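## Task

Pull the blue notebook out from beneath the desk and place it completely inside the tote. At the end the tote must stand upright, every other item must still be in its own tote, and the utility cart and coffee table must both be upright. The robot must not tip over or finish leaning. Anything that stays in place only because the robot is holding it does not count.

## Robot and tools

ROBOT. A Hello Robot Stretch 4 with one arm. It has an omni-wheel base, a lift that slides up a mast, a telescoping arm that reaches forward, a three-joint wrist (yaw, pitch, roll) and a two-finger gripper with bendable steel fingers. It is about 1.6 m tall, and the base rim lies within 0.23 m of the base origin. Cameras: head_camera, head_left_camera, head_right_camera (fisheye) and wrist_camera.

FRAMES. Base frame: origin on the floor below the base centre, x forward, y left, z up. hand_pose is the point between the open fingertips (link pinch), expressed in the base frame; with all wrist joints at 0 its axes line up with the base frame. The printed value can be a little off. The odometry frame is the base frame as it was when the scene began. Heading is positive to the left, from -3.142 to 3.142.

execute_actions. Argument "actions" is a list holding one action, or an empty list, which just reports state and images. Optional "cameras": a list of names, or "all"; omitted or null gives all cameras, [] gives none, and an unknown name rejects the call. An action may contain "base", "joints" or both, plus optional "pace" and "contact_limits". Alternatively it may be {"end_of_arm": "enable_torque"} on its own. All motions in one action start together.
- base: exactly one relative move from where the base last measured itself. translate_m is metres, forward positive, -2 to 2. strafe_m is metres sideways, left positive, -2 to 2. rotate_rad is radians turned on the spot, counter-clockwise positive, -3.2 to 3.2.
- joints: absolute targets, given by name, each a single number. lift_m 0 to 1.2 (m). arm_m 0 to 0.55 (m extension). wrist_yaw_rad -1.134 to 4.276 (0 forward, positive to the left, 3.14 folded back; past 3.4 the arm may block it). wrist_pitch_rad -1.117 to 4.259 (0 level, 1.57 pointing down). wrist_roll_rad -1.117 to 4.259 (0 keeps both fingers level; positive turns clockwise as seen from behind). gripper_m -0.038 to 0.141 (gap between fingertips in metres; negative values press the tips together). A target outside a joint's range is clipped and flagged. Any other bad value or unknown key rejects the call, and nothing moves. Joints or base left out of an action may keep pushing toward their earlier targets.
- pace: "slow", "default", "fast" or "max". The base reaches 0.1/0.3/0.4/0.6 m/s and 1/2/3/4 rad/s at these paces. With the lift above 0.2 m, base speed is capped further, down to 0.3 m/s and 1 rad/s at full height.
- contact_limits: only {"arm_m": x}, with x from 0 (gentlest) to 0.75 (firmest), default 0.5. It sets how hard the arm may push before it halts.
If a result reports a stop, any later execute_actions, wait or finished_scene calls in that same reply are skipped. A good first move unfolds the wrist by sending lift_m 0.4 and wrist_yaw_rad 0 together.

wait: seconds, 0 to 10. It commands nothing new and returns the same data as an empty action.
zoom_image: camera name and region [x0, y0, x1, y1] in pixels of that camera's latest full image, with (0,0) at the top-left and at most 504x504 in size. It gives a sharper crop.
read_manual: returns licence texts only.
finished_scene: scene = the current scene number. It ends the scene for good and reports success; the goal must already hold without the robot's help. Replying without a tool call ends everything.

RESULTS. base_status and joint_status tell how each motion ended. "done" for the base means the wheels turned the commanded amount, slip included. "off_target" means the part came to rest away from its target. "contact_stop_at_<key>" means it hit something and that part goes slack; a slack lift may sag and slack wheels may drift. "limit_stop_at_<name>" is a built-in stop. limit_stop_at_tilt means a lean above 6 degrees, after which lift, arm and wheels ignore commands until the lean eases. limit_stop_at_own_body means a self-collision was blocked, which is likely with the wrist pitched below -0.2 and rolled below -0.4 or above 4. "torque_fault" means a wrist or gripper motor went limp; send enable_torque. on_its_own lists things not commanded by this call; "held at" there gives a held target, not a position. lidar_m: 12 ranges in metres in 30-degree sectors, starting straight ahead and going counter-clockwise (4th left, 7th behind, 10th right). "-" means nothing seen or closer than 0.25 m. Table tops register, but thin legs and clear items may not. wrist_depth_mm: a 7x7 grid from the top-left, 100 to 2000 mm. base_odometry counts wheel turns. A gap of more than about 0.1 rad between turned_by_wheels and turned_by_imu suggests a collision or slip. base_tilt gives forward/right lean in degrees, with a small fixed bias. motor_effort gives percent of maximum, with the peak in brackets; wheel readings are positive for a rightward turn. A level gripper carrying weight shifts the wrist_pitch effort.

GRIPPING. Command a gap smaller than the object to grasp it; a tighter command squeezes harder and draws the object inward. Neither the reading nor "done" confirms a grasp; at commanded gaps of 0 or more, look for a change in the gripper effort. If the tips snag on a surface, raise the lift.

AVOID. Driving or turning with more than 1 kg held and the arm extended past 0.2 m, especially at fast paces, since it can tip the robot. Also avoid hard or sustained pushes, high grips with strong contact limits, dropping or slamming objects, knocking over the tote, cart or table, and driving onto low obstacles. Something may occasionally bump loose objects, so recheck before finishing.

Each tool is called as name(argument=value, ...) on one line, values as JSON.

## Session

execute_actions(actions=[])

Scene clock: 0.00 s.
base_odometry: x=+0.000 y=+0.000 heading=+0.000 (m, m, rad; odometry frame)
turned_by_wheels: +0.000 (rad since the last result)
turned_by_imu: +0.000 (rad since the last result)
base_tilt: forward=+0.1 right=+0.0 (deg)
lidar_m: 1.72 1.66 1.54 1.14 1.09 1.17 0.99 0.98 1.29 2.51 2.09 2.78
base_status: not commanded
joint_positions: lift_m=+0.178 arm_m=+0.001 wrist_yaw_rad=+3.230 wrist_pitch_rad=+0.013 wrist_roll_rad=-0.020 gripper_m=+0.057
joint_status: not commanded
motor_effort: lift_m=+18 arm_m=-1 wrist_yaw_rad=-1 wrist_pitch_rad=-6 wrist_roll_rad=+2 gripper_m=-3 wheel_0=+0 wheel_1=+1 wheel_2=+0 (%)
hand_pose: x=-0.1235 y=+0.0615 z=+0.3528 quat_wxyz=(-0.044, -0.006, -0.010, +0.999) (m; base frame)
wrist_depth_mm: - - 138 1921 - - 1983 / - - 135 1863 - - 1921 / - - 127 211 - - 1863 / - 108 135 279 - - 1863 / 180 141 1708 1863 - - 1863 / 191 1499 1205 1397 216 1576 1537 / 190 946 854 904 854 960 1008
pictures: head_camera, head_left_camera, head_right_camera, wrist_camera
Images, in order (width x height): head_camera 420x560, head_left_camera 420x672, head_right_camera 420x672, wrist_camera 616x392.

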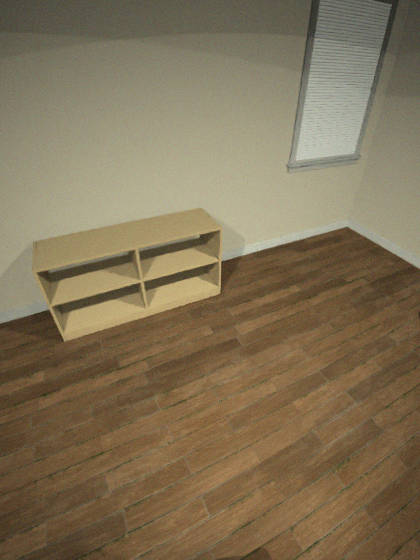

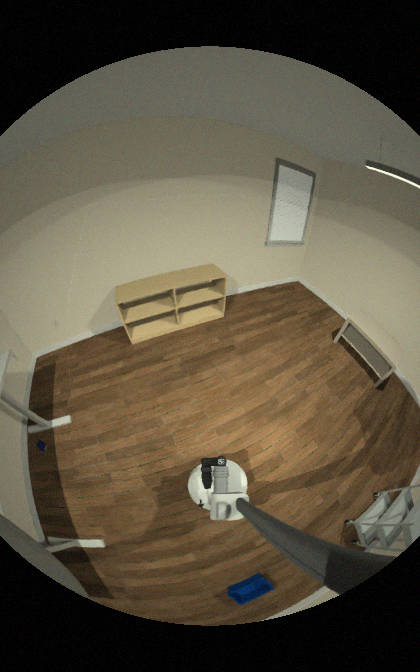

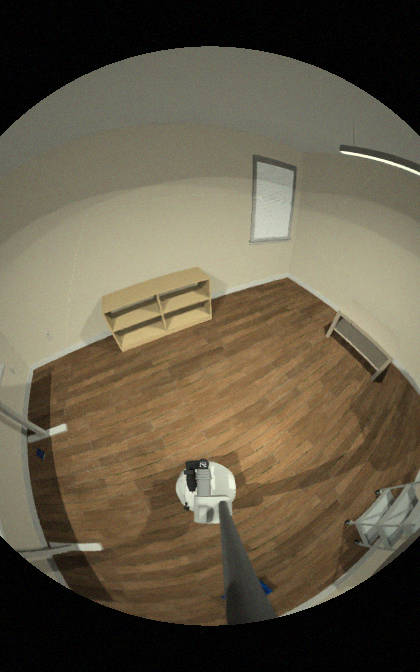

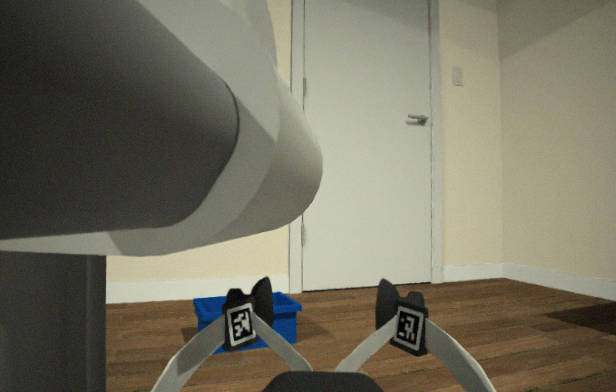

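execute_actions(actions=[{"base":{"rotate_rad":1.45},"joints":{"lift_m":0.4,"wrist_yaw_rad":0}}])

Scene clock: 4.77 s.
base_odometry: x=+0.000 y=+0.000 heading=+1.450 (m, m, rad; odometry frame)
turned_by_wheels: +1.450 (rad since the last result)
turned_by_imu: +1.465 (rad since the last result)
base_tilt: forward=+0.1 right=+0.0 (deg)
lidar_m: 1.18 1.08 1.10 1.05 0.98 1.27 1.51 2.11 2.14 1.74 1.64 2.13
base_status: done
joint_positions: lift_m=+0.400 arm_m=+0.001 wrist_yaw_rad=+0.000 wrist_pitch_rad=+0.013 wrist_roll_rad=-0.020 gripper_m=+0.057
joint_status: all done
motor_effort: lift_m=+20(19) arm_m=-1(1) wrist_yaw_rad=-1(8) wrist_pitch_rad=-8(8) wrist_roll_rad=+2(2) gripper_m=-7(3) wheel_0=-1(7) wheel_1=-1(6) wheel_2=+0(7) (%)
hand_pose: x=+0.4601 y=-0.0873 z=+0.5744 quat_wxyz=(+1.000, -0.010, +0.006, +0.000) (m; base frame)
wrist_depth_mm: 1397 1537 1808 - - - 1708 / 866 1060 1708 - - - 1708 / 1430 1537 1397 1464 - - 1708 / 1430 1576 1756 - - - 1661 / 1430 1576 1808 - - - 1708 / 1430 1618 1661 1921 216 1921 1661 / 1397 1430 1308 1336 1281 1499 1499
pictures: head_camera, head_left_camera, head_right_camera, wrist_camera
camera_calibration (this result's frames):
wrist_camera: T_world_to_cam=[[0.0375481, -0.998952, 0.0261652, -0.112146], [0.0224845, -0.0253325, -0.999426, 0.631994], [0.999042, 0.0381149, 0.0215097, -0.247109], [0, 0, 0, 1]] pos_world=[0.236873, -0.0865996, 0.639881]
Images, in order (width x height): head_camera 420x560, head_left_camera 420x672, head_right_camera 420x672, wrist_camera 616x392.

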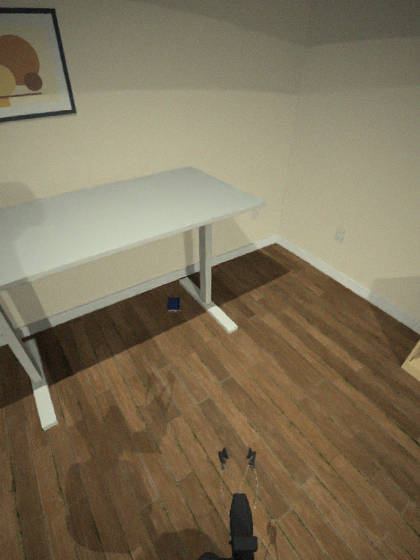

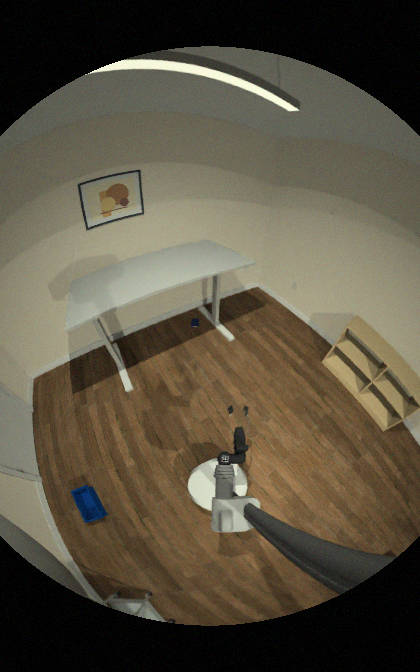

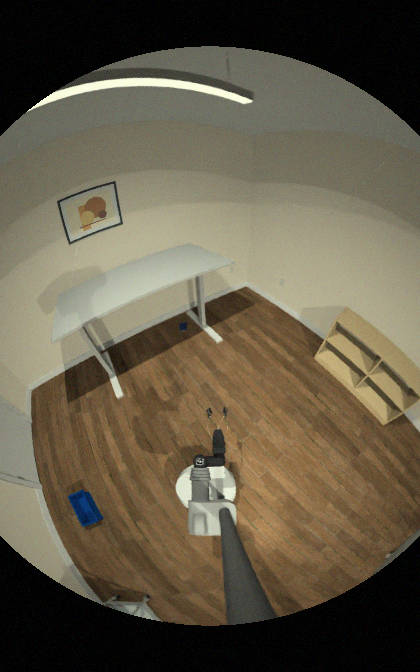

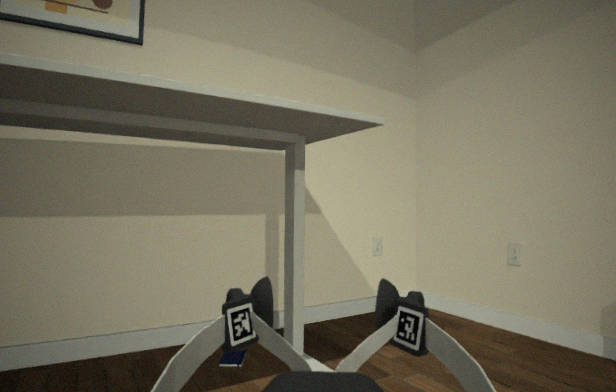

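execute_actions(actions=[{"base":{"rotate_rad":0.45},"joints":{"lift_m":0.2,"wrist_pitch_rad":0.9,"gripper_m":0.14}}], cameras=[])

execute_actions(actions=[{"base":{"strafe_m":-0.4},"pace":"fast"}], cameras=[])

execute_actions(actions=[{"base":{"translate_m":0.9},"pace":"fast"}])

Scene clock: 16.83 s.
base_odometry: x=+0.000 y=+0.000 heading=+1.900 (m, m, rad; odometry frame)
turned_by_wheels: +0.450 (rad since the last result)
turned_by_imu: +0.454 (rad since the last result)
base_tilt: forward=+0.1 right=+0.1 (deg)
lidar_m: 1.08 1.07 1.77 0.97 1.29 1.38 2.10 2.12 1.83 1.65 1.70 1.17
base_status: done
joint_positions: lift_m=+0.200 arm_m=+0.001 wrist_yaw_rad=+0.000 wrist_pitch_rad=+0.901 wrist_roll_rad=-0.020 gripper_m=+0.140
joint_status: all done
motor_effort: lift_m=+15(20) arm_m=-1(1) wrist_yaw_rad=-1(0) wrist_pitch_rad=-5(4) wrist_roll_rad=+2(2) gripper_m=+1(7) wheel_0=-2(5) wheel_1=-1(7) wheel_2=-1(6) (%)
hand_pose: x=+0.3507 y=-0.0874 z=+0.1522 quat_wxyz=(+0.900, -0.009, +0.436, +0.004) (m; base frame)
wrist_depth_mm: 809 809 798 788 778 768 750 / 676 661 654 647 634 634 627 / 574 564 554 559 544 539 535 / 496 488 484 480 477 473 469 / 436 433 430 424 421 418 413 / 387 377 377 382 379 208 375 / 353 349 347 159 338 336 342
pictures: none
No camera images: the call's "cameras" was empty. Leave "cameras" out to get every camera's image.

Scene clock: 18.97 s.
base_odometry: x=+0.379 y=+0.129 heading=+1.899 (m, m, rad; odometry frame)
turned_by_wheels: +0.000 (rad since the last result)
turned_by_imu: -0.002 (rad since the last result)
base_tilt: forward=+0.1 right=+0.0 (deg)
lidar_m: 1.15 1.13 2.18 1.35 1.61 2.59 2.03 2.82 1.38 1.26 1.29 1.27
base_status: done
joint_positions: lift_m=+0.200 arm_m=+0.001 wrist_yaw_rad=+0.000 wrist_pitch_rad=+0.901 wrist_roll_rad=-0.020 gripper_m=+0.140
joint_status: not commanded
motor_effort: lift_m=+15(15) arm_m=-1(1) wrist_yaw_rad=-1(0) wrist_pitch_rad=-4(4) wrist_roll_rad=+2(2) gripper_m=+2(1) wheel_0=-1(11) wheel_1=+1(9) wheel_2=-1(1) (%)
hand_pose: x=+0.3507 y=-0.0874 z=+0.1522 quat_wxyz=(+0.900, -0.009, +0.436, +0.004) (m; base frame)
wrist_depth_mm: 820 809 798 778 778 768 750 / 683 661 654 647 640 640 627 / 569 569 559 554 544 544 539 / 492 492 488 480 477 473 469 / 433 430 430 424 424 418 415 / 389 382 375 382 379 208 373 / 353 347 347 159 336 336 340
pictures: none
No camera images: the call's "cameras" was empty. Leave "cameras" out to get every camera's image.

Scene clock: 22.57 s.
base_odometry: x=+0.088 y=+0.981 heading=+1.899 (m, m, rad; odometry frame)
turned_by_wheels: +0.000 (rad since the last result)
turned_by_imu: +0.000 (rad since the last result)
base_tilt: forward=+0.2 right=+0.0 (deg)
lidar_m: 0.27 0.27 0.34 0.69 1.58 2.24 2.93 1.96 1.26 1.38 0.45 0.30
base_status: done
joint_positions: lift_m=+0.200 arm_m=+0.001 wrist_yaw_rad=+0.000 wrist_pitch_rad=+0.901 wrist_roll_rad=-0.020 gripper_m=+0.140
joint_status: not commanded
motor_effort: lift_m=+15(15) arm_m=-1(1) wrist_yaw_rad=-1(0) wrist_pitch_rad=-4(4) wrist_roll_rad=+2(3) gripper_m=+2(4) wheel_0=-1(5) wheel_1=-1(12) wheel_2=+0(10) (%)
hand_pose: x=+0.3507 y=-0.0874 z=+0.1522 quat_wxyz=(+0.900, -0.009, +0.436, +0.004) (m; base frame)
wrist_depth_mm: 768 778 778 778 750 640 433 / 676 668 654 627 634 517 609 / 574 564 559 554 549 512 521 / 492 492 488 484 473 459 424 / 436 433 430 427 421 421 392 / 387 379 375 384 379 208 370 / 353 349 347 159 336 334 340
pictures: head_camera, head_left_camera, head_right_camera, wrist_camera
camera_calibration (this result's frames):
wrist_camera: T_world_to_cam=[[0.043798, -0.998963, -0.0124019, -0.093402], [-0.761692, -0.0253574, -0.647442, 0.43393], [0.646457, 0.0378031, -0.762014, 0.114198], [0, 0, 0, 1]] pos_world=[0.260788, -0.0866189, 0.366807]
Images, in order (width x height): head_camera 420x560, head_left_camera 420x672, head_right_camera 420x672, wrist_camera 616x392.

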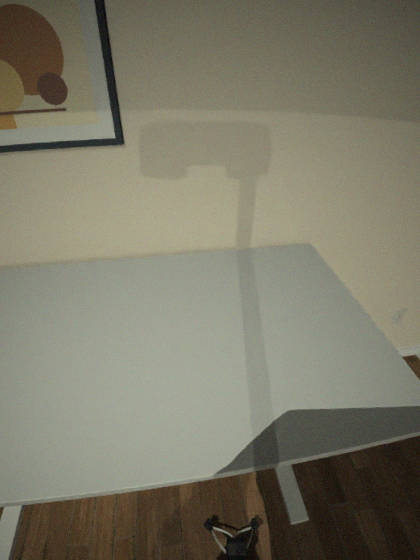

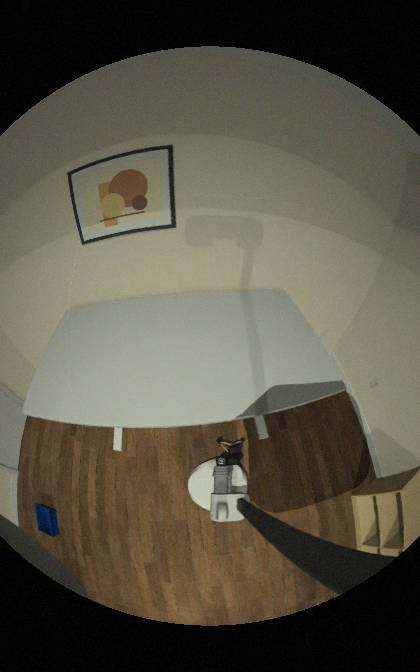

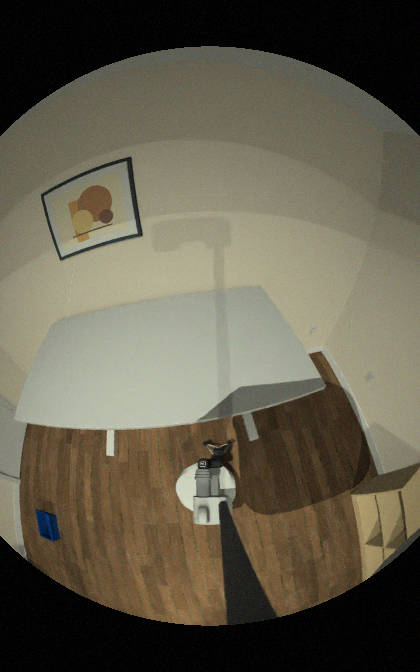

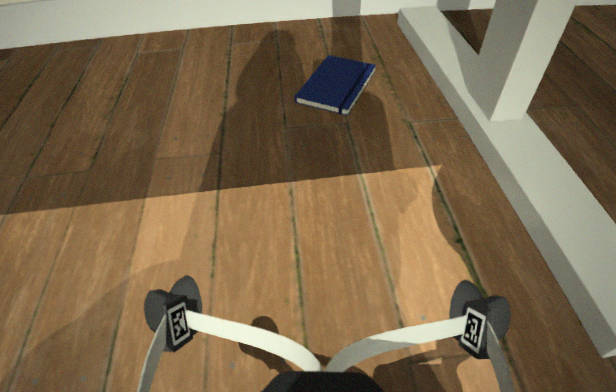

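execute_actions(actions=[{"base":{"translate_m":0.12},"joints":{"arm_m":0.5,"wrist_pitch_rad":1.57,"wrist_roll_rad":0.39,"lift_m":0.22}}], cameras=["wrist_camera"])

Scene clock: 30.83 s.
base_odometry: x=+0.049 y=+1.095 heading=+1.900 (m, m, rad; odometry frame)
turned_by_wheels: +0.000 (rad since the last result)
turned_by_imu: -0.001 (rad since the last result)
base_tilt: forward=+0.1 right=+0.1 (deg)
lidar_m: 0.25 0.25 0.25 0.38 1.65 2.35 3.06 1.92 1.31 1.52 0.28 0.25
base_status: done
joint_positions: lift_m=+0.220 arm_m=+0.499 wrist_yaw_rad=+0.000 wrist_pitch_rad=+1.570 wrist_roll_rad=+0.390 gripper_m=+0.140
joint_status: all done
motor_effort: lift_m=+20(23) arm_m=+5(5) wrist_yaw_rad=-2(1) wrist_pitch_rad=-1(3) wrist_roll_rad=+3(6) gripper_m=-1(0) wheel_0=+1(5) wheel_1=+1(8) wheel_2=+2(11) (%)
hand_pose: x=+0.6703 y=-0.0874 z=+0.1095 quat_wxyz=(+0.694, +0.137, +0.693, -0.137) (m; base frame)
wrist_depth_mm: 307 345 343 338 334 297 294 / 347 345 340 336 332 296 293 / 345 343 336 336 330 327 291 / 345 340 336 322 329 325 291 / 342 338 332 319 325 324 320 / 340 336 330 317 325 208 320 / 338 334 330 159 324 319 317
pictures: wrist_camera
camera_calibration (this result's frames):
wrist_camera: T_world_to_cam=[[-0.373295, -0.926966, -0.0372185, 0.180636], [-0.926514, 0.374552, -0.0358178, 0.728177], [0.0471422, 0.0211128, -0.998665, 0.301192], [0, 0, 0, 1]] pos_world=[0.727898, -0.111656, 0.333594]
Images, in order (width x height): wrist_camera 616x392.

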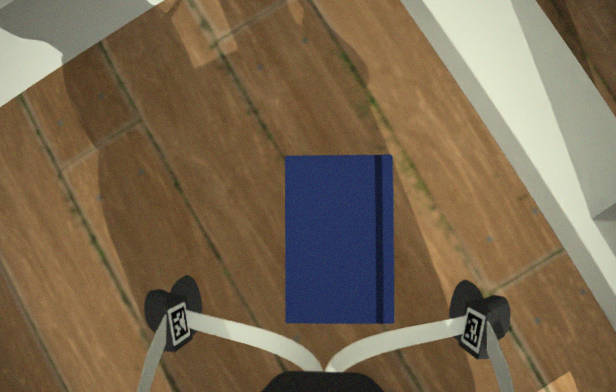

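execute_actions(actions=[{"base":{"strafe_m":-0.024},"joints":{"arm_m":0.527,"lift_m":0.15}}], cameras=["wrist_camera"])

execute_actions(actions=[{"joints":{"lift_m":0.128},"pace":"slow"}], cameras=["wrist_camera"])

Scene clock: 35.73 s.
base_odometry: x=+0.072 y=+1.102 heading=+1.900 (m, m, rad; odometry frame)
turned_by_wheels: +0.000 (rad since the last result)
turned_by_imu: -0.001 (rad since the last result)
base_tilt: forward=+0.1 right=+0.1 (deg)
lidar_m: 0.25 0.25 0.25 0.38 1.63 2.36 3.07 1.88 1.30 1.50 0.27 0.25
base_status: done
joint_positions: lift_m=+0.150 arm_m=+0.526 wrist_yaw_rad=+0.000 wrist_pitch_rad=+1.570 wrist_roll_rad=+0.390 gripper_m=+0.140
joint_status: all done
motor_effort: lift_m=+15(16) arm_m=+5(4) wrist_yaw_rad=-2(3) wrist_pitch_rad=-2(2) wrist_roll_rad=+3(3) gripper_m=+2(2) wheel_0=-1(6) wheel_1=+0(7) wheel_2=+1(4) (%)
hand_pose: x=+0.6972 y=-0.0874 z=+0.0399 quat_wxyz=(+0.694, +0.137, +0.693, -0.137) (m; base frame)
wrist_depth_mm: 277 274 272 268 267 228 226 / 278 273 270 267 264 239 224 / 274 271 268 266 263 259 223 / 273 270 266 252 259 257 239 / 272 267 265 250 257 256 253 / 268 265 250 249 247 209 252 / 267 265 262 159 255 253 251
pictures: wrist_camera
camera_calibration (this result's frames):
wrist_camera: T_world_to_cam=[[-0.373424, -0.926917, -0.0371471, 0.188194], [-0.926472, 0.374673, -0.0356407, 0.750618], [0.046954, 0.0211066, -0.998674, 0.230601], [0, 0, 0, 1]] pos_world=[0.754875, -0.111663, 0.264039]
Images, in order (width x height): wrist_camera 616x392.

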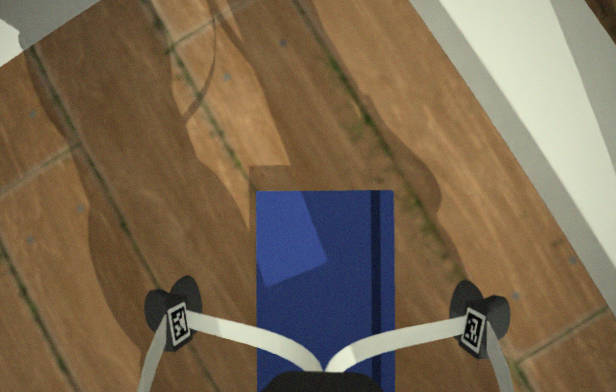

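Scene clock: 36.67 s.
base_odometry: x=+0.072 y=+1.102 heading=+1.900 (m, m, rad; odometry frame)
turned_by_wheels: +0.000 (rad since the last result)
turned_by_imu: +0.000 (rad since the last result)
base_tilt: forward=+0.2 right=+0.1 (deg)
lidar_m: 0.25 0.25 0.25 0.43 1.65 2.36 3.06 1.88 1.28 1.52 0.28 0.25
base_status: not commanded
joint_positions: lift_m=+0.128 arm_m=+0.526 wrist_yaw_rad=+0.000 wrist_pitch_rad=+1.570 wrist_roll_rad=+0.390 gripper_m=+0.140
joint_status: all done
motor_effort: lift_m=+15(14) arm_m=+5(5) wrist_yaw_rad=-1(0) wrist_pitch_rad=-1(2) wrist_roll_rad=+3(3) gripper_m=-1(1) wheel_0=-1(1) wheel_1=+0(1) wheel_2=+1(1) (%)
hand_pose: x=+0.6972 y=-0.0874 z=+0.0180 quat_wxyz=(+0.694, +0.137, +0.693, -0.137) (m; base frame)
wrist_depth_mm: 255 252 249 246 244 211 204 / 255 251 247 245 242 237 203 / 251 249 246 243 241 237 213 / 250 247 244 229 238 236 234 / 249 246 243 228 227 235 232 / 247 244 228 227 224 208 231 / 246 242 240 159 223 232 230
pictures: wrist_camera
camera_calibration (this result's frames):
wrist_camera: T_world_to_cam=[[-0.373425, -0.926916, -0.0371471, 0.187378], [-0.926471, 0.374674, -0.0356406, 0.749835], [0.0469539, 0.0211066, -0.998674, 0.208651], [0, 0, 0, 1]] pos_world=[0.754876, -0.111663, 0.24206]
Images, in order (width x height): wrist_camera 616x392.

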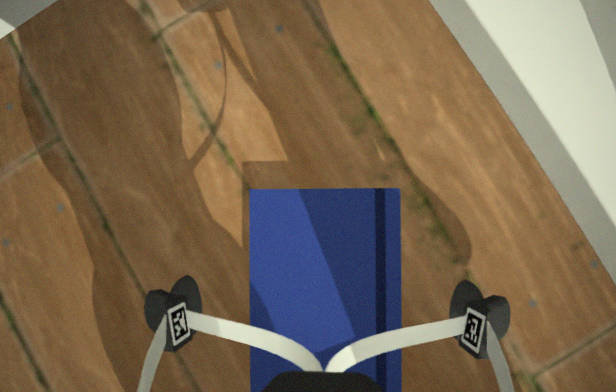

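execute_actions(actions=[{"joints":{"gripper_m":0.05}}], cameras=["wrist_camera"])

execute_actions(actions=[{"joints":{"lift_m":0.17},"pace":"slow"}], cameras=["wrist_camera"])

Scene clock: 41.07 s.
base_odometry: x=+0.072 y=+1.102 heading=+1.900 (m, m, rad; odometry frame)
turned_by_wheels: +0.000 (rad since the last result)
turned_by_imu: -0.001 (rad since the last result)
base_tilt: forward=+0.1 right=+0.0 (deg)
lidar_m: 0.25 0.25 0.25 0.41 1.66 2.36 3.06 1.86 1.31 1.51 0.25 0.25
base_status: not commanded
joint_positions: lift_m=+0.128 arm_m=+0.526 wrist_yaw_rad=+0.000 wrist_pitch_rad=+1.569 wrist_roll_rad=+0.390 gripper_m=+0.050
joint_status: all done
motor_effort: lift_m=+14(14) arm_m=+5(5) wrist_yaw_rad=-2(3) wrist_pitch_rad=+4(4) wrist_roll_rad=+3(2) gripper_m=-23(27) wheel_0=-1(2) wheel_1=+0(0) wheel_2=+1(1) (%)
hand_pose: x=+0.6977 y=-0.0874 z=+0.0180 quat_wxyz=(+0.695, +0.137, +0.693, -0.137) (m; base frame)
wrist_depth_mm: 256 254 250 248 244 211 206 / 255 252 249 246 243 239 204 / 254 251 246 244 241 239 213 / 252 248 246 231 239 237 235 / 249 247 244 229 228 236 234 / 248 244 211 228 224 234 232 / 246 243 240 225 224 174 231
pictures: wrist_camera
camera_calibration (this result's frames):
wrist_camera: T_world_to_cam=[[-0.37305, -0.927043, -0.0377464, 0.187318], [-0.92654, 0.374359, -0.0371277, 0.750383], [0.0485497, 0.0211231, -0.998597, 0.207513], [0, 0, 0, 1]] pos_world=[0.755064, -0.111644, 0.242153]
Images, in order (width x height): wrist_camera 616x392.

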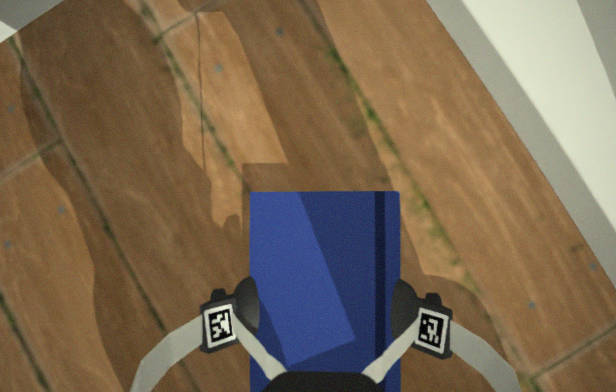

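Scene clock: 42.27 s.
base_odometry: x=+0.072 y=+1.102 heading=+1.900 (m, m, rad; odometry frame)
turned_by_wheels: +0.000 (rad since the last result)
turned_by_imu: +0.000 (rad since the last result)
base_tilt: forward=+0.1 right=+0.0 (deg)
lidar_m: 0.25 0.25 0.25 0.40 1.65 2.37 3.04 1.87 1.27 1.49 0.27 0.25
base_status: not commanded
joint_positions: lift_m=+0.170 arm_m=+0.526 wrist_yaw_rad=+0.000 wrist_pitch_rad=+1.570 wrist_roll_rad=+0.390 gripper_m=+0.051
joint_status: all done
motor_effort: lift_m=+21(23) arm_m=+5(5) wrist_yaw_rad=-1(2) wrist_pitch_rad=-1(2) wrist_roll_rad=+3(2) gripper_m=-20(23) wheel_0=-1(1) wheel_1=+0(0) wheel_2=+1(1) (%)
hand_pose: x=+0.6973 y=-0.0874 z=+0.0594 quat_wxyz=(+0.694, +0.137, +0.693, -0.137) (m; base frame)
wrist_depth_mm: 278 294 290 290 285 247 244 / 296 293 290 287 282 246 243 / 294 291 289 285 282 278 242 / 294 289 286 230 278 277 241 / 290 287 283 229 228 274 272 / 289 286 211 227 224 273 271 / 287 285 279 225 224 270 268
pictures: wrist_camera
camera_calibration (this result's frames):
wrist_camera: T_world_to_cam=[[-0.373159, -0.92702, -0.0372249, 0.188781], [-0.926568, 0.374416, -0.0358337, 0.751497], [0.0471562, 0.0211198, -0.998664, 0.249927], [0, 0, 0, 1]] pos_world=[0.754973, -0.111647, 0.283549]
Images, in order (width x height): wrist_camera 616x392.

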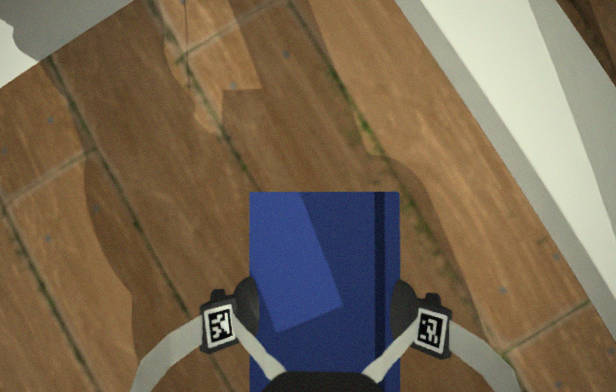

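Held. Back out and turn toward the tote.

execute_actions(actions=[{"base":{"translate_m":-0.45},"joints":{"arm_m":0.1,"lift_m":0.35,"wrist_roll_rad":0}}], cameras=[])

execute_actions(actions=[{"base":{"rotate_rad":1.6},"pace":"slow"}])

Scene clock: 48.60 s.
base_odometry: x=+0.217 y=+0.676 heading=+1.899 (m, m, rad; odometry frame)
turned_by_wheels: +0.000 (rad since the last result)
turned_by_imu: -0.001 (rad since the last result)
base_tilt: forward=+0.2 right=+0.1 (deg)
lidar_m: 0.58 0.59 0.74 2.15 1.46 2.01 2.62 2.67 1.27 1.18 1.59 0.65
base_status: done
joint_positions: lift_m=+0.350 arm_m=+0.101 wrist_yaw_rad=+0.000 wrist_pitch_rad=+1.570 wrist_roll_rad=+0.000 gripper_m=+0.051
joint_status: all done
motor_effort: lift_m=+21(19) arm_m=-5(5) wrist_yaw_rad=-1(2) wrist_pitch_rad=-1(1) wrist_roll_rad=+2(1) gripper_m=-25(23) wheel_0=-1(5) wheel_1=+0(8) wheel_2=-2(7) (%)
hand_pose: x=+0.2719 y=-0.0874 z=+0.2395 quat_wxyz=(+0.707, +0.000, +0.707, +0.000) (m; base frame)
wrist_depth_mm: 488 484 480 473 466 462 459 / 484 480 473 469 466 459 455 / 480 477 473 466 462 459 452 / 477 469 469 231 455 452 449 / 477 469 462 229 228 449 445 / 469 466 211 228 225 449 445 / 469 466 276 226 225 442 439
pictures: none
No camera images: the call's "cameras" was empty. Leave "cameras" out to get every camera's image.

Scene clock: 51.47 s.
base_odometry: x=+0.217 y=+0.676 heading=-2.784 (m, m, rad; odometry frame)
turned_by_wheels: +1.600 (rad since the last result)
turned_by_imu: +1.616 (rad since the last result)
base_tilt: forward=+0.2 right=+0.1 (deg)
lidar_m: 1.43 1.44 1.97 2.63 2.56 1.30 1.21 1.59 0.65 0.59 0.58 0.73
base_status: done
joint_positions: lift_m=+0.350 arm_m=+0.101 wrist_yaw_rad=+0.000 wrist_pitch_rad=+1.570 wrist_roll_rad=+0.000 gripper_m=+0.051
joint_status: not commanded
motor_effort: lift_m=+20(21) arm_m=-5(5) wrist_yaw_rad=-2(1) wrist_pitch_rad=-2(1) wrist_roll_rad=+1(2) gripper_m=-24(23) wheel_0=-1(3) wheel_1=-1(6) wheel_2=+0(3) (%)
hand_pose: x=+0.2720 y=-0.0874 z=+0.2395 quat_wxyz=(+0.707, +0.000, +0.707, +0.000) (m; base frame)
wrist_depth_mm: 492 480 477 473 466 462 455 / 484 480 477 469 462 455 452 / 480 477 469 469 462 455 452 / 480 473 469 231 459 452 449 / 477 473 466 229 228 449 445 / 473 466 211 228 224 445 442 / 473 466 276 225 224 442 439
pictures: head_camera, head_left_camera, head_right_camera, wrist_camera
camera_calibration (this result's frames):
wrist_camera: T_world_to_cam=[[0.00647758, -0.999298, -0.0368862, -0.0728932], [-0.999352, -0.00516297, -0.0356241, 0.350369], [0.0354087, 0.037093, -0.998684, 0.454376], [0, 0, 0, 1]] pos_world=[0.334526, -0.0878872, 0.463571]
Images, in order (width x height): head_camera 420x560, head_left_camera 420x672, head_right_camera 420x672, wrist_camera 616x392.

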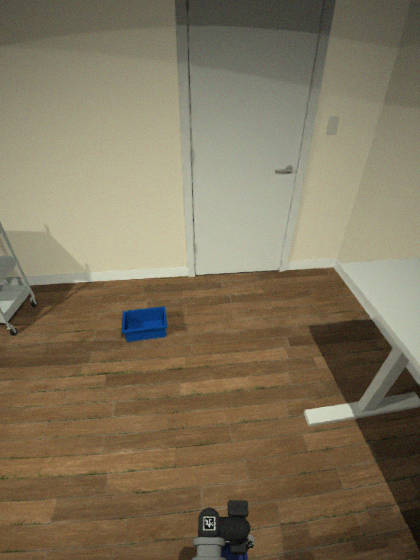

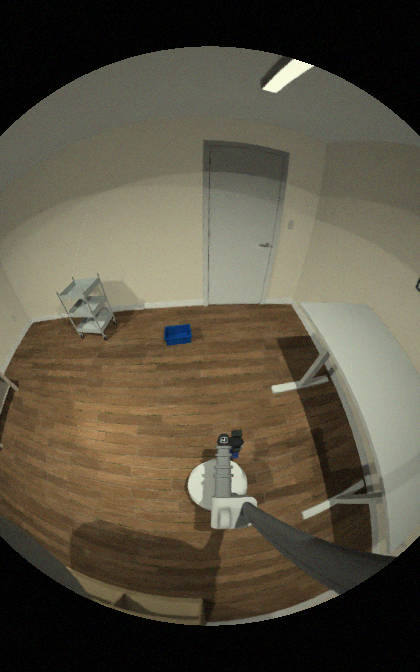

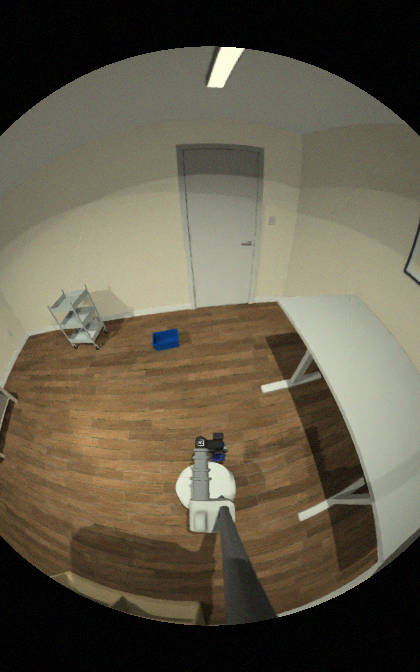

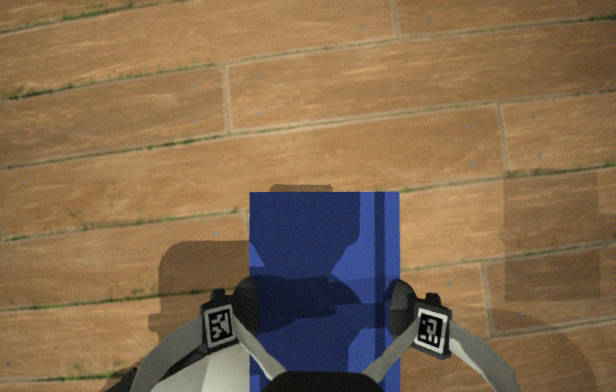

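execute_actions(actions=[{"base":{"strafe_m":0.55},"joints":{"wrist_roll_rad":1.45}}], cameras=[])

execute_actions(actions=[{"base":{"translate_m":0.95},"joints":{"arm_m":0.3,"lift_m":0.45}}], cameras=["head_camera","wrist_camera"])

Scene clock: 58.30 s.
base_odometry: x=+0.410 y=+0.161 heading=-2.784 (m, m, rad; odometry frame)
turned_by_wheels: +0.000 (rad since the last result)
turned_by_imu: +0.000 (rad since the last result)
base_tilt: forward=+0.1 right=+0.0 (deg)
lidar_m: 1.36 1.64 2.70 2.07 2.65 1.33 1.23 1.25 1.24 1.12 1.13 0.27
base_status: done
joint_positions: lift_m=+0.350 arm_m=+0.101 wrist_yaw_rad=+0.000 wrist_pitch_rad=+1.570 wrist_roll_rad=+1.450 gripper_m=+0.051
joint_status: all done
motor_effort: lift_m=+21(21) arm_m=-5(5) wrist_yaw_rad=+0(2) wrist_pitch_rad=+0(1) wrist_roll_rad=+3(7) gripper_m=-21(21) wheel_0=+0(5) wheel_1=-1(9) wheel_2=-1(4) (%)
hand_pose: x=+0.2720 y=-0.0874 z=+0.2395 quat_wxyz=(+0.530, +0.469, +0.529, -0.469) (m; base frame)
wrist_depth_mm: 492 484 480 469 466 459 455 / 488 477 473 469 462 455 449 / 484 480 469 466 459 455 449 / 477 477 469 231 455 452 282 / 477 469 466 229 228 273 240 / 477 469 211 228 224 242 238 / 473 466 459 225 225 238 238
pictures: none
No camera images: the call's "cameras" was empty. Leave "cameras" out to get every camera's image.

Scene clock: 62.97 s.
base_odometry: x=-0.480 y=-0.171 heading=-2.784 (m, m, rad; odometry frame)
turned_by_wheels: +0.000 (rad since the last result)
turned_by_imu: +0.000 (rad since the last result)
base_tilt: forward=+0.2 right=-0.1 (deg)
lidar_m: 0.42 1.17 0.96 2.22 2.22 2.34 2.17 1.74 1.11 1.00 1.85 0.49
base_status: done
joint_positions: lift_m=+0.450 arm_m=+0.299 wrist_yaw_rad=+0.000 wrist_pitch_rad=+1.570 wrist_roll_rad=+1.450 gripper_m=+0.051
joint_status: all done
motor_effort: lift_m=+21(21) arm_m=+5(6) wrist_yaw_rad=-1(0) wrist_pitch_rad=+0(1) wrist_roll_rad=+2(3) gripper_m=-22(22) wheel_0=+1(9) wheel_1=+0(7) wheel_2=+0(7) (%)
hand_pose: x=+0.4703 y=-0.0874 z=+0.3395 quat_wxyz=(+0.530, +0.469, +0.529, -0.469) (m; base frame)
wrist_depth_mm: 591 585 580 569 564 554 549 / 591 580 574 569 564 554 549 / 580 580 525 564 559 554 544 / 585 580 525 231 554 544 544 / 580 574 504 229 228 549 496 / 574 564 211 228 225 539 427 / 569 564 439 226 224 455 397
pictures: head_camera, wrist_camera
camera_calibration (this result's frames):
wrist_camera: T_world_to_cam=[[-0.991124, -0.127464, -0.0377646, 0.475161], [-0.12616, 0.991388, -0.0351147, 0.228429], [0.0419152, -0.0300386, -0.99867, 0.538278], [0, 0, 0, 1]] pos_world=[0.4772, -0.149727, 0.563527]
Images, in order (width x height): head_camera 420x560, wrist_camera 616x392.

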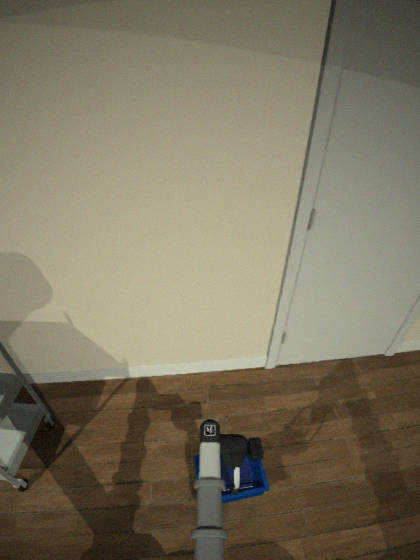

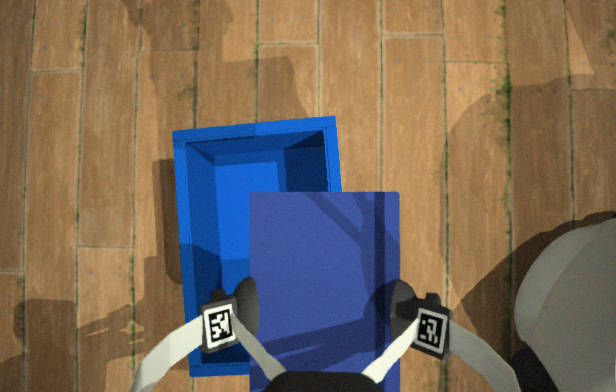

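execute_actions(actions=[{"joints":{"arm_m":0.371,"wrist_roll_rad":1.53}}], cameras=[])

execute_actions(actions=[{"joints":{"lift_m":0.27}}], cameras=["head_camera","wrist_camera"])

Scene clock: 68.87 s.
base_odometry: x=-0.480 y=-0.171 heading=-2.784 (m, m, rad; odometry frame)
turned_by_wheels: +0.000 (rad since the last result)
turned_by_imu: -0.001 (rad since the last result)
base_tilt: forward=+0.3 right=-0.1 (deg)
lidar_m: 0.43 1.15 0.94 2.20 2.24 2.36 2.19 1.73 1.10 1.01 1.84 0.49
base_status: not commanded
joint_positions: lift_m=+0.450 arm_m=+0.370 wrist_yaw_rad=+0.000 wrist_pitch_rad=+1.570 wrist_roll_rad=+1.530 gripper_m=+0.051
joint_status: all done
motor_effort: lift_m=+20(21) arm_m=+5(6) wrist_yaw_rad=-2(1) wrist_pitch_rad=-1(1) wrist_roll_rad=+2(5) gripper_m=-23(22) wheel_0=+1(1) wheel_1=+0(0) wheel_2=+0(0) (%)
hand_pose: x=+0.5412 y=-0.0874 z=+0.3395 quat_wxyz=(+0.510, +0.490, +0.510, -0.489) (m; base frame)
wrist_depth_mm: 591 585 580 569 564 559 544 / 591 585 574 564 559 554 549 / 585 574 569 559 554 549 544 / 585 574 569 231 549 544 539 / 580 569 564 229 229 544 539 / 574 569 210 228 225 544 539 / 569 569 559 226 224 535 535
pictures: none
No camera images: the call's "cameras" was empty. Leave "cameras" out to get every camera's image.

Scene clock: 70.70 s.
base_odometry: x=-0.480 y=-0.171 heading=-2.784 (m, m, rad; odometry frame)
turned_by_wheels: +0.000 (rad since the last result)
turned_by_imu: +0.000 (rad since the last result)
base_tilt: forward=+0.1 right=+0.0 (deg)
lidar_m: 0.58 1.15 0.96 2.20 2.22 2.34 2.17 1.71 1.10 1.02 1.84 0.49
base_status: not commanded
joint_positions: lift_m=+0.270 arm_m=+0.370 wrist_yaw_rad=+0.000 wrist_pitch_rad=+1.570 wrist_roll_rad=+1.530 gripper_m=+0.051
joint_status: all done
motor_effort: lift_m=+15(18) arm_m=+5(5) wrist_yaw_rad=-1(1) wrist_pitch_rad=+0(1) wrist_roll_rad=+3(3) gripper_m=-24(23) wheel_0=+1(1) wheel_1=+0(0) wheel_2=+0(0) (%)
hand_pose: x=+0.5412 y=-0.0874 z=+0.1599 quat_wxyz=(+0.510, +0.490, +0.510, -0.489) (m; base frame)
wrist_depth_mm: 402 399 392 389 384 379 375 / 402 397 392 278 264 377 375 / 399 394 324 379 329 375 370 / 397 392 332 230 259 373 368 / 397 389 300 229 228 370 368 / 392 387 211 227 225 368 366 / 392 387 263 226 224 253 364
pictures: head_camera, wrist_camera
camera_calibration (this result's frames):
wrist_camera: T_world_to_cam=[[-0.998141, -0.0478618, -0.0377207, 0.549469], [-0.0465452, 0.998301, -0.0350421, 0.188581], [0.0393338, -0.0332213, -0.998674, 0.357126], [0, 0, 0, 1]] pos_world=[0.543178, -0.150098, 0.383987]
Images, in order (width x height): head_camera 420x560, wrist_camera 616x392.

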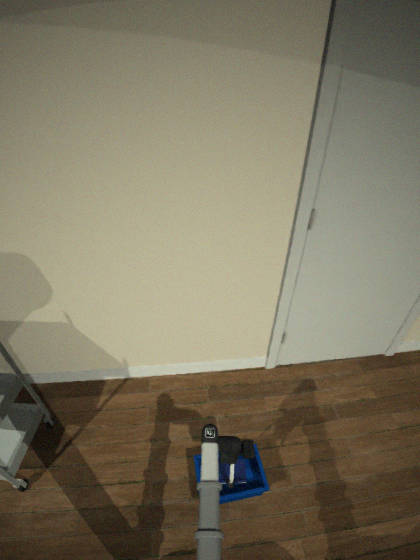

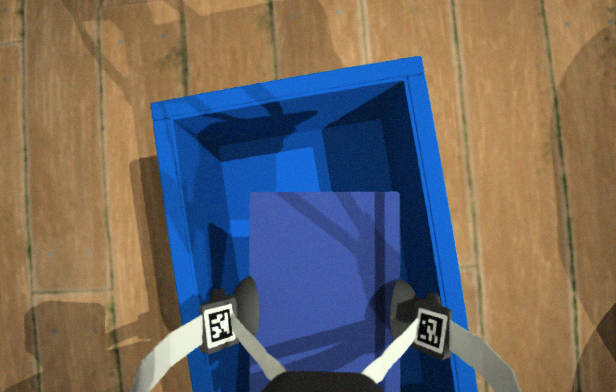

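execute_actions(actions=[{"joints":{"wrist_roll_rad":1.37}}], cameras=[])

execute_actions(actions=[{"joints":{"lift_m":0.19},"pace":"slow"}], cameras=["head_camera","wrist_camera"])

Scene clock: 75.50 s.
base_odometry: x=-0.480 y=-0.171 heading=-2.784 (m, m, rad; odometry frame)
turned_by_wheels: +0.000 (rad since the last result)
turned_by_imu: -0.001 (rad since the last result)
base_tilt: forward=+0.2 right=+0.0 (deg)
lidar_m: 0.60 1.17 0.95 2.21 2.24 2.37 2.19 1.73 1.11 1.01 1.85 0.49
base_status: not commanded
joint_positions: lift_m=+0.270 arm_m=+0.370 wrist_yaw_rad=+0.000 wrist_pitch_rad=+1.570 wrist_roll_rad=+1.370 gripper_m=+0.051
joint_status: all done
motor_effort: lift_m=+15(14) arm_m=+5(5) wrist_yaw_rad=+0(0) wrist_pitch_rad=+0(1) wrist_roll_rad=+1(1) gripper_m=-22(22) wheel_0=+1(1) wheel_1=+0(0) wheel_2=+0(0) (%)
hand_pose: x=+0.5412 y=-0.0874 z=+0.1599 quat_wxyz=(+0.548, +0.448, +0.547, -0.447) (m; base frame)
wrist_depth_mm: 404 399 394 389 384 379 377 / 402 397 293 291 291 377 373 / 399 394 317 382 355 377 370 / 394 389 283 230 307 373 370 / 394 389 283 229 228 370 368 / 392 389 211 228 225 368 368 / 392 387 263 224 224 253 366
pictures: none
No camera images: the call's "cameras" was empty. Leave "cameras" out to get every camera's image.

Scene clock: 77.03 s.
base_odometry: x=-0.480 y=-0.171 heading=-2.784 (m, m, rad; odometry frame)
turned_by_wheels: +0.000 (rad since the last result)
turned_by_imu: +0.000 (rad since the last result)
base_tilt: forward=+0.1 right=+0.0 (deg)
lidar_m: 0.58 1.16 0.96 2.21 2.22 2.35 2.17 1.72 1.11 1.02 1.83 0.50
base_status: not commanded
joint_positions: lift_m=+0.190 arm_m=+0.370 wrist_yaw_rad=+0.000 wrist_pitch_rad=+1.570 wrist_roll_rad=+1.370 gripper_m=+0.051
joint_status: all done
motor_effort: lift_m=+15(13) arm_m=+5(5) wrist_yaw_rad=-1(1) wrist_pitch_rad=-1(1) wrist_roll_rad=+2(1) gripper_m=-25(23) wheel_0=+1(1) wheel_1=+1(0) wheel_2=+0(0) (%)
hand_pose: x=+0.5412 y=-0.0874 z=+0.0799 quat_wxyz=(+0.548, +0.448, +0.547, -0.447) (m; base frame)
wrist_depth_mm: 320 315 189 189 188 183 297 / 319 214 240 241 239 198 297 / 317 215 303 301 297 198 294 / 314 199 285 231 294 198 293 / 312 199 283 229 228 198 293 / 312 198 211 228 224 181 290 / 309 185 253 226 224 176 287
pictures: head_camera, wrist_camera
camera_calibration (this result's frames):
wrist_camera: T_world_to_cam=[[-0.977882, -0.20573, -0.0377038, 0.521685], [-0.20445, 0.978245, -0.0351735, 0.269498], [0.0441198, -0.026687, -0.99867, 0.275217], [0, 0, 0, 1]] pos_world=[0.553103, -0.148964, 0.303999]
Images, in order (width x height): head_camera 420x560, wrist_camera 616x392.

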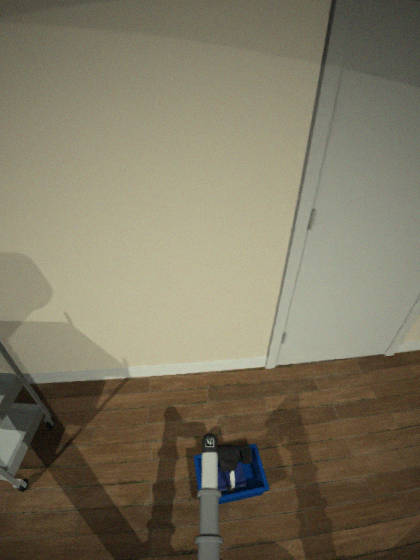

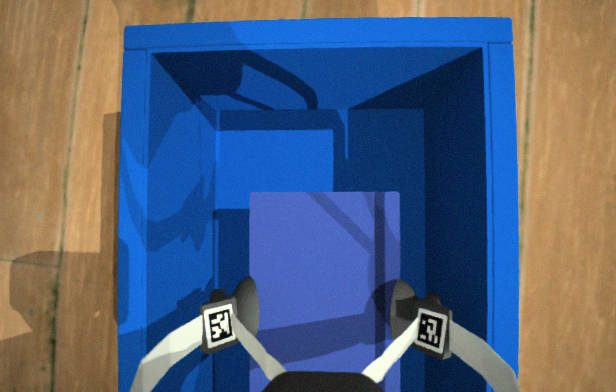

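execute_actions(actions=[{"joints":{"lift_m":0.148},"pace":"slow"}], cameras=["wrist_camera"])

execute_actions(actions=[{"joints":{"gripper_m":0.1}}], cameras=[])

execute_actions(actions=[{"joints":{"lift_m":0.4}}], cameras=["head_camera","wrist_camera"])

Scene clock: 82.10 s.
base_odometry: x=-0.480 y=-0.171 heading=-2.784 (m, m, rad; odometry frame)
turned_by_wheels: +0.000 (rad since the last result)
turned_by_imu: -0.001 (rad since the last result)
base_tilt: forward=+0.2 right=+0.1 (deg)
lidar_m: 0.56 1.15 0.94 2.22 2.23 2.34 2.18 1.75 1.09 1.01 1.84 0.49
base_status: not commanded
joint_positions: lift_m=+0.148 arm_m=+0.370 wrist_yaw_rad=+0.000 wrist_pitch_rad=+1.570 wrist_roll_rad=+1.370 gripper_m=+0.051
joint_status: all done
motor_effort: lift_m=+15(17) arm_m=+5(5) wrist_yaw_rad=-1(0) wrist_pitch_rad=-1(1) wrist_roll_rad=+2(2) gripper_m=-21(21) wheel_0=+1(1) wheel_1=+0(0) wheel_2=+0(0) (%)
hand_pose: x=+0.5412 y=-0.0874 z=+0.0379 quat_wxyz=(+0.548, +0.448, +0.547, -0.447) (m; base frame)
wrist_depth_mm: 276 160 164 165 164 162 140 / 274 172 240 240 239 181 138 / 273 173 262 259 256 182 138 / 271 173 260 231 254 183 137 / 270 173 260 229 228 182 136 / 268 172 211 228 224 176 136 / 266 151 253 225 224 154 -
pictures: wrist_camera
camera_calibration (this result's frames):
wrist_camera: T_world_to_cam=[[-0.977882, -0.205731, -0.0377038, 0.520103], [-0.204451, 0.978245, -0.0351735, 0.268022], [0.0441198, -0.026687, -0.99867, 0.233281], [0, 0, 0, 1]] pos_world=[0.553105, -0.148964, 0.262008]
Images, in order (width x height): wrist_camera 616x392.

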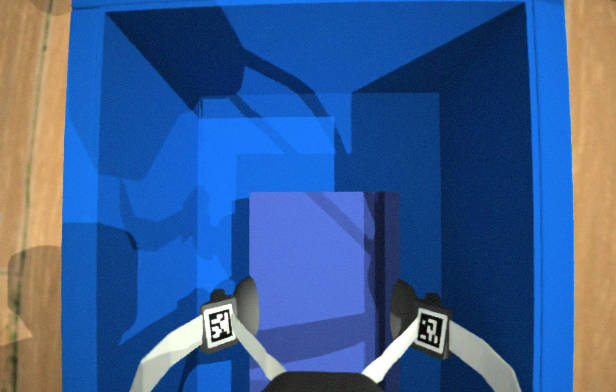

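Scene clock: 83.43 s.
base_odometry: x=-0.480 y=-0.171 heading=-2.784 (m, m, rad; odometry frame)
turned_by_wheels: +0.000 (rad since the last result)
turned_by_imu: +0.000 (rad since the last result)
base_tilt: forward=+0.1 right=+0.1 (deg)
lidar_m: 0.60 1.15 0.96 2.20 2.22 2.36 2.19 1.72 1.10 1.03 1.84 0.49
base_status: not commanded
joint_positions: lift_m=+0.148 arm_m=+0.370 wrist_yaw_rad=+0.000 wrist_pitch_rad=+1.569 wrist_roll_rad=+1.370 gripper_m=+0.100
joint_status: all done
motor_effort: lift_m=+15(15) arm_m=+5(5) wrist_yaw_rad=-1(2) wrist_pitch_rad=+2(4) wrist_roll_rad=+2(1) gripper_m=+0(23) wheel_0=+1(1) wheel_1=+0(0) wheel_2=+0(0) (%)
hand_pose: x=+0.5417 y=-0.0874 z=+0.0379 quat_wxyz=(+0.548, +0.448, +0.547, -0.447) (m; base frame)
wrist_depth_mm: 276 154 164 165 164 162 - / 274 166 238 240 238 189 140 / 273 166 263 260 256 190 140 / 272 166 260 248 254 191 140 / 271 166 259 245 253 191 139 / 268 165 215 244 241 182 138 / 266 154 245 160 249 168 -
pictures: none
No camera images: the call's "cameras" was empty. Leave "cameras" out to get every camera's image.

Scene clock: 85.53 s.
base_odometry: x=-0.480 y=-0.171 heading=-2.784 (m, m, rad; odometry frame)
turned_by_wheels: +0.000 (rad since the last result)
turned_by_imu: +0.000 (rad since the last result)
base_tilt: forward=+0.1 right=+0.1 (deg)
lidar_m: 0.57 1.14 0.98 2.21 2.23 2.38 2.16 1.72 1.08 1.00 1.85 0.48
base_status: not commanded
joint_positions: lift_m=+0.400 arm_m=+0.370 wrist_yaw_rad=+0.000 wrist_pitch_rad=+1.570 wrist_roll_rad=+1.370 gripper_m=+0.100
joint_status: all done
motor_effort: lift_m=+20(21) arm_m=+5(5) wrist_yaw_rad=-2(1) wrist_pitch_rad=+1(3) wrist_roll_rad=+2(2) gripper_m=+0(3) wheel_0=+1(1) wheel_1=+0(0) wheel_2=+0(0) (%)
hand_pose: x=+0.5414 y=-0.0874 z=+0.2895 quat_wxyz=(+0.548, +0.448, +0.547, -0.447) (m; base frame)
wrist_depth_mm: 539 535 530 521 512 508 500 / 539 530 525 512 512 504 500 / 535 525 517 512 504 500 496 / 530 525 517 512 500 500 496 / 530 521 517 492 496 500 492 / 525 521 215 500 436 492 488 / 525 512 415 160 418 488 488
pictures: head_camera, wrist_camera
camera_calibration (this result's frames):
wrist_camera: T_world_to_cam=[[-0.977837, -0.205909, -0.0378838, 0.529716], [-0.204623, 0.978207, -0.0352112, 0.276995], [0.0443085, -0.0266789, -0.998662, 0.484394], [0, 0, 0, 1]] pos_world=[0.553193, -0.148962, 0.513567]
Images, in order (width x height): head_camera 420x560, wrist_camera 616x392.

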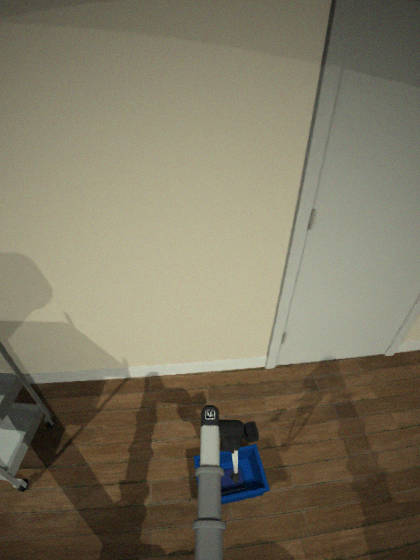

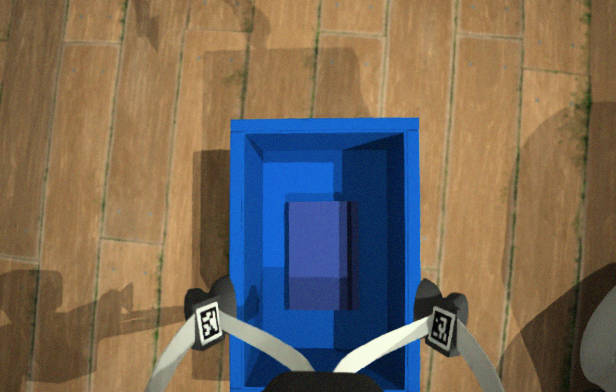

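finished_scene(scene=1)

The scene is finished: the task was done.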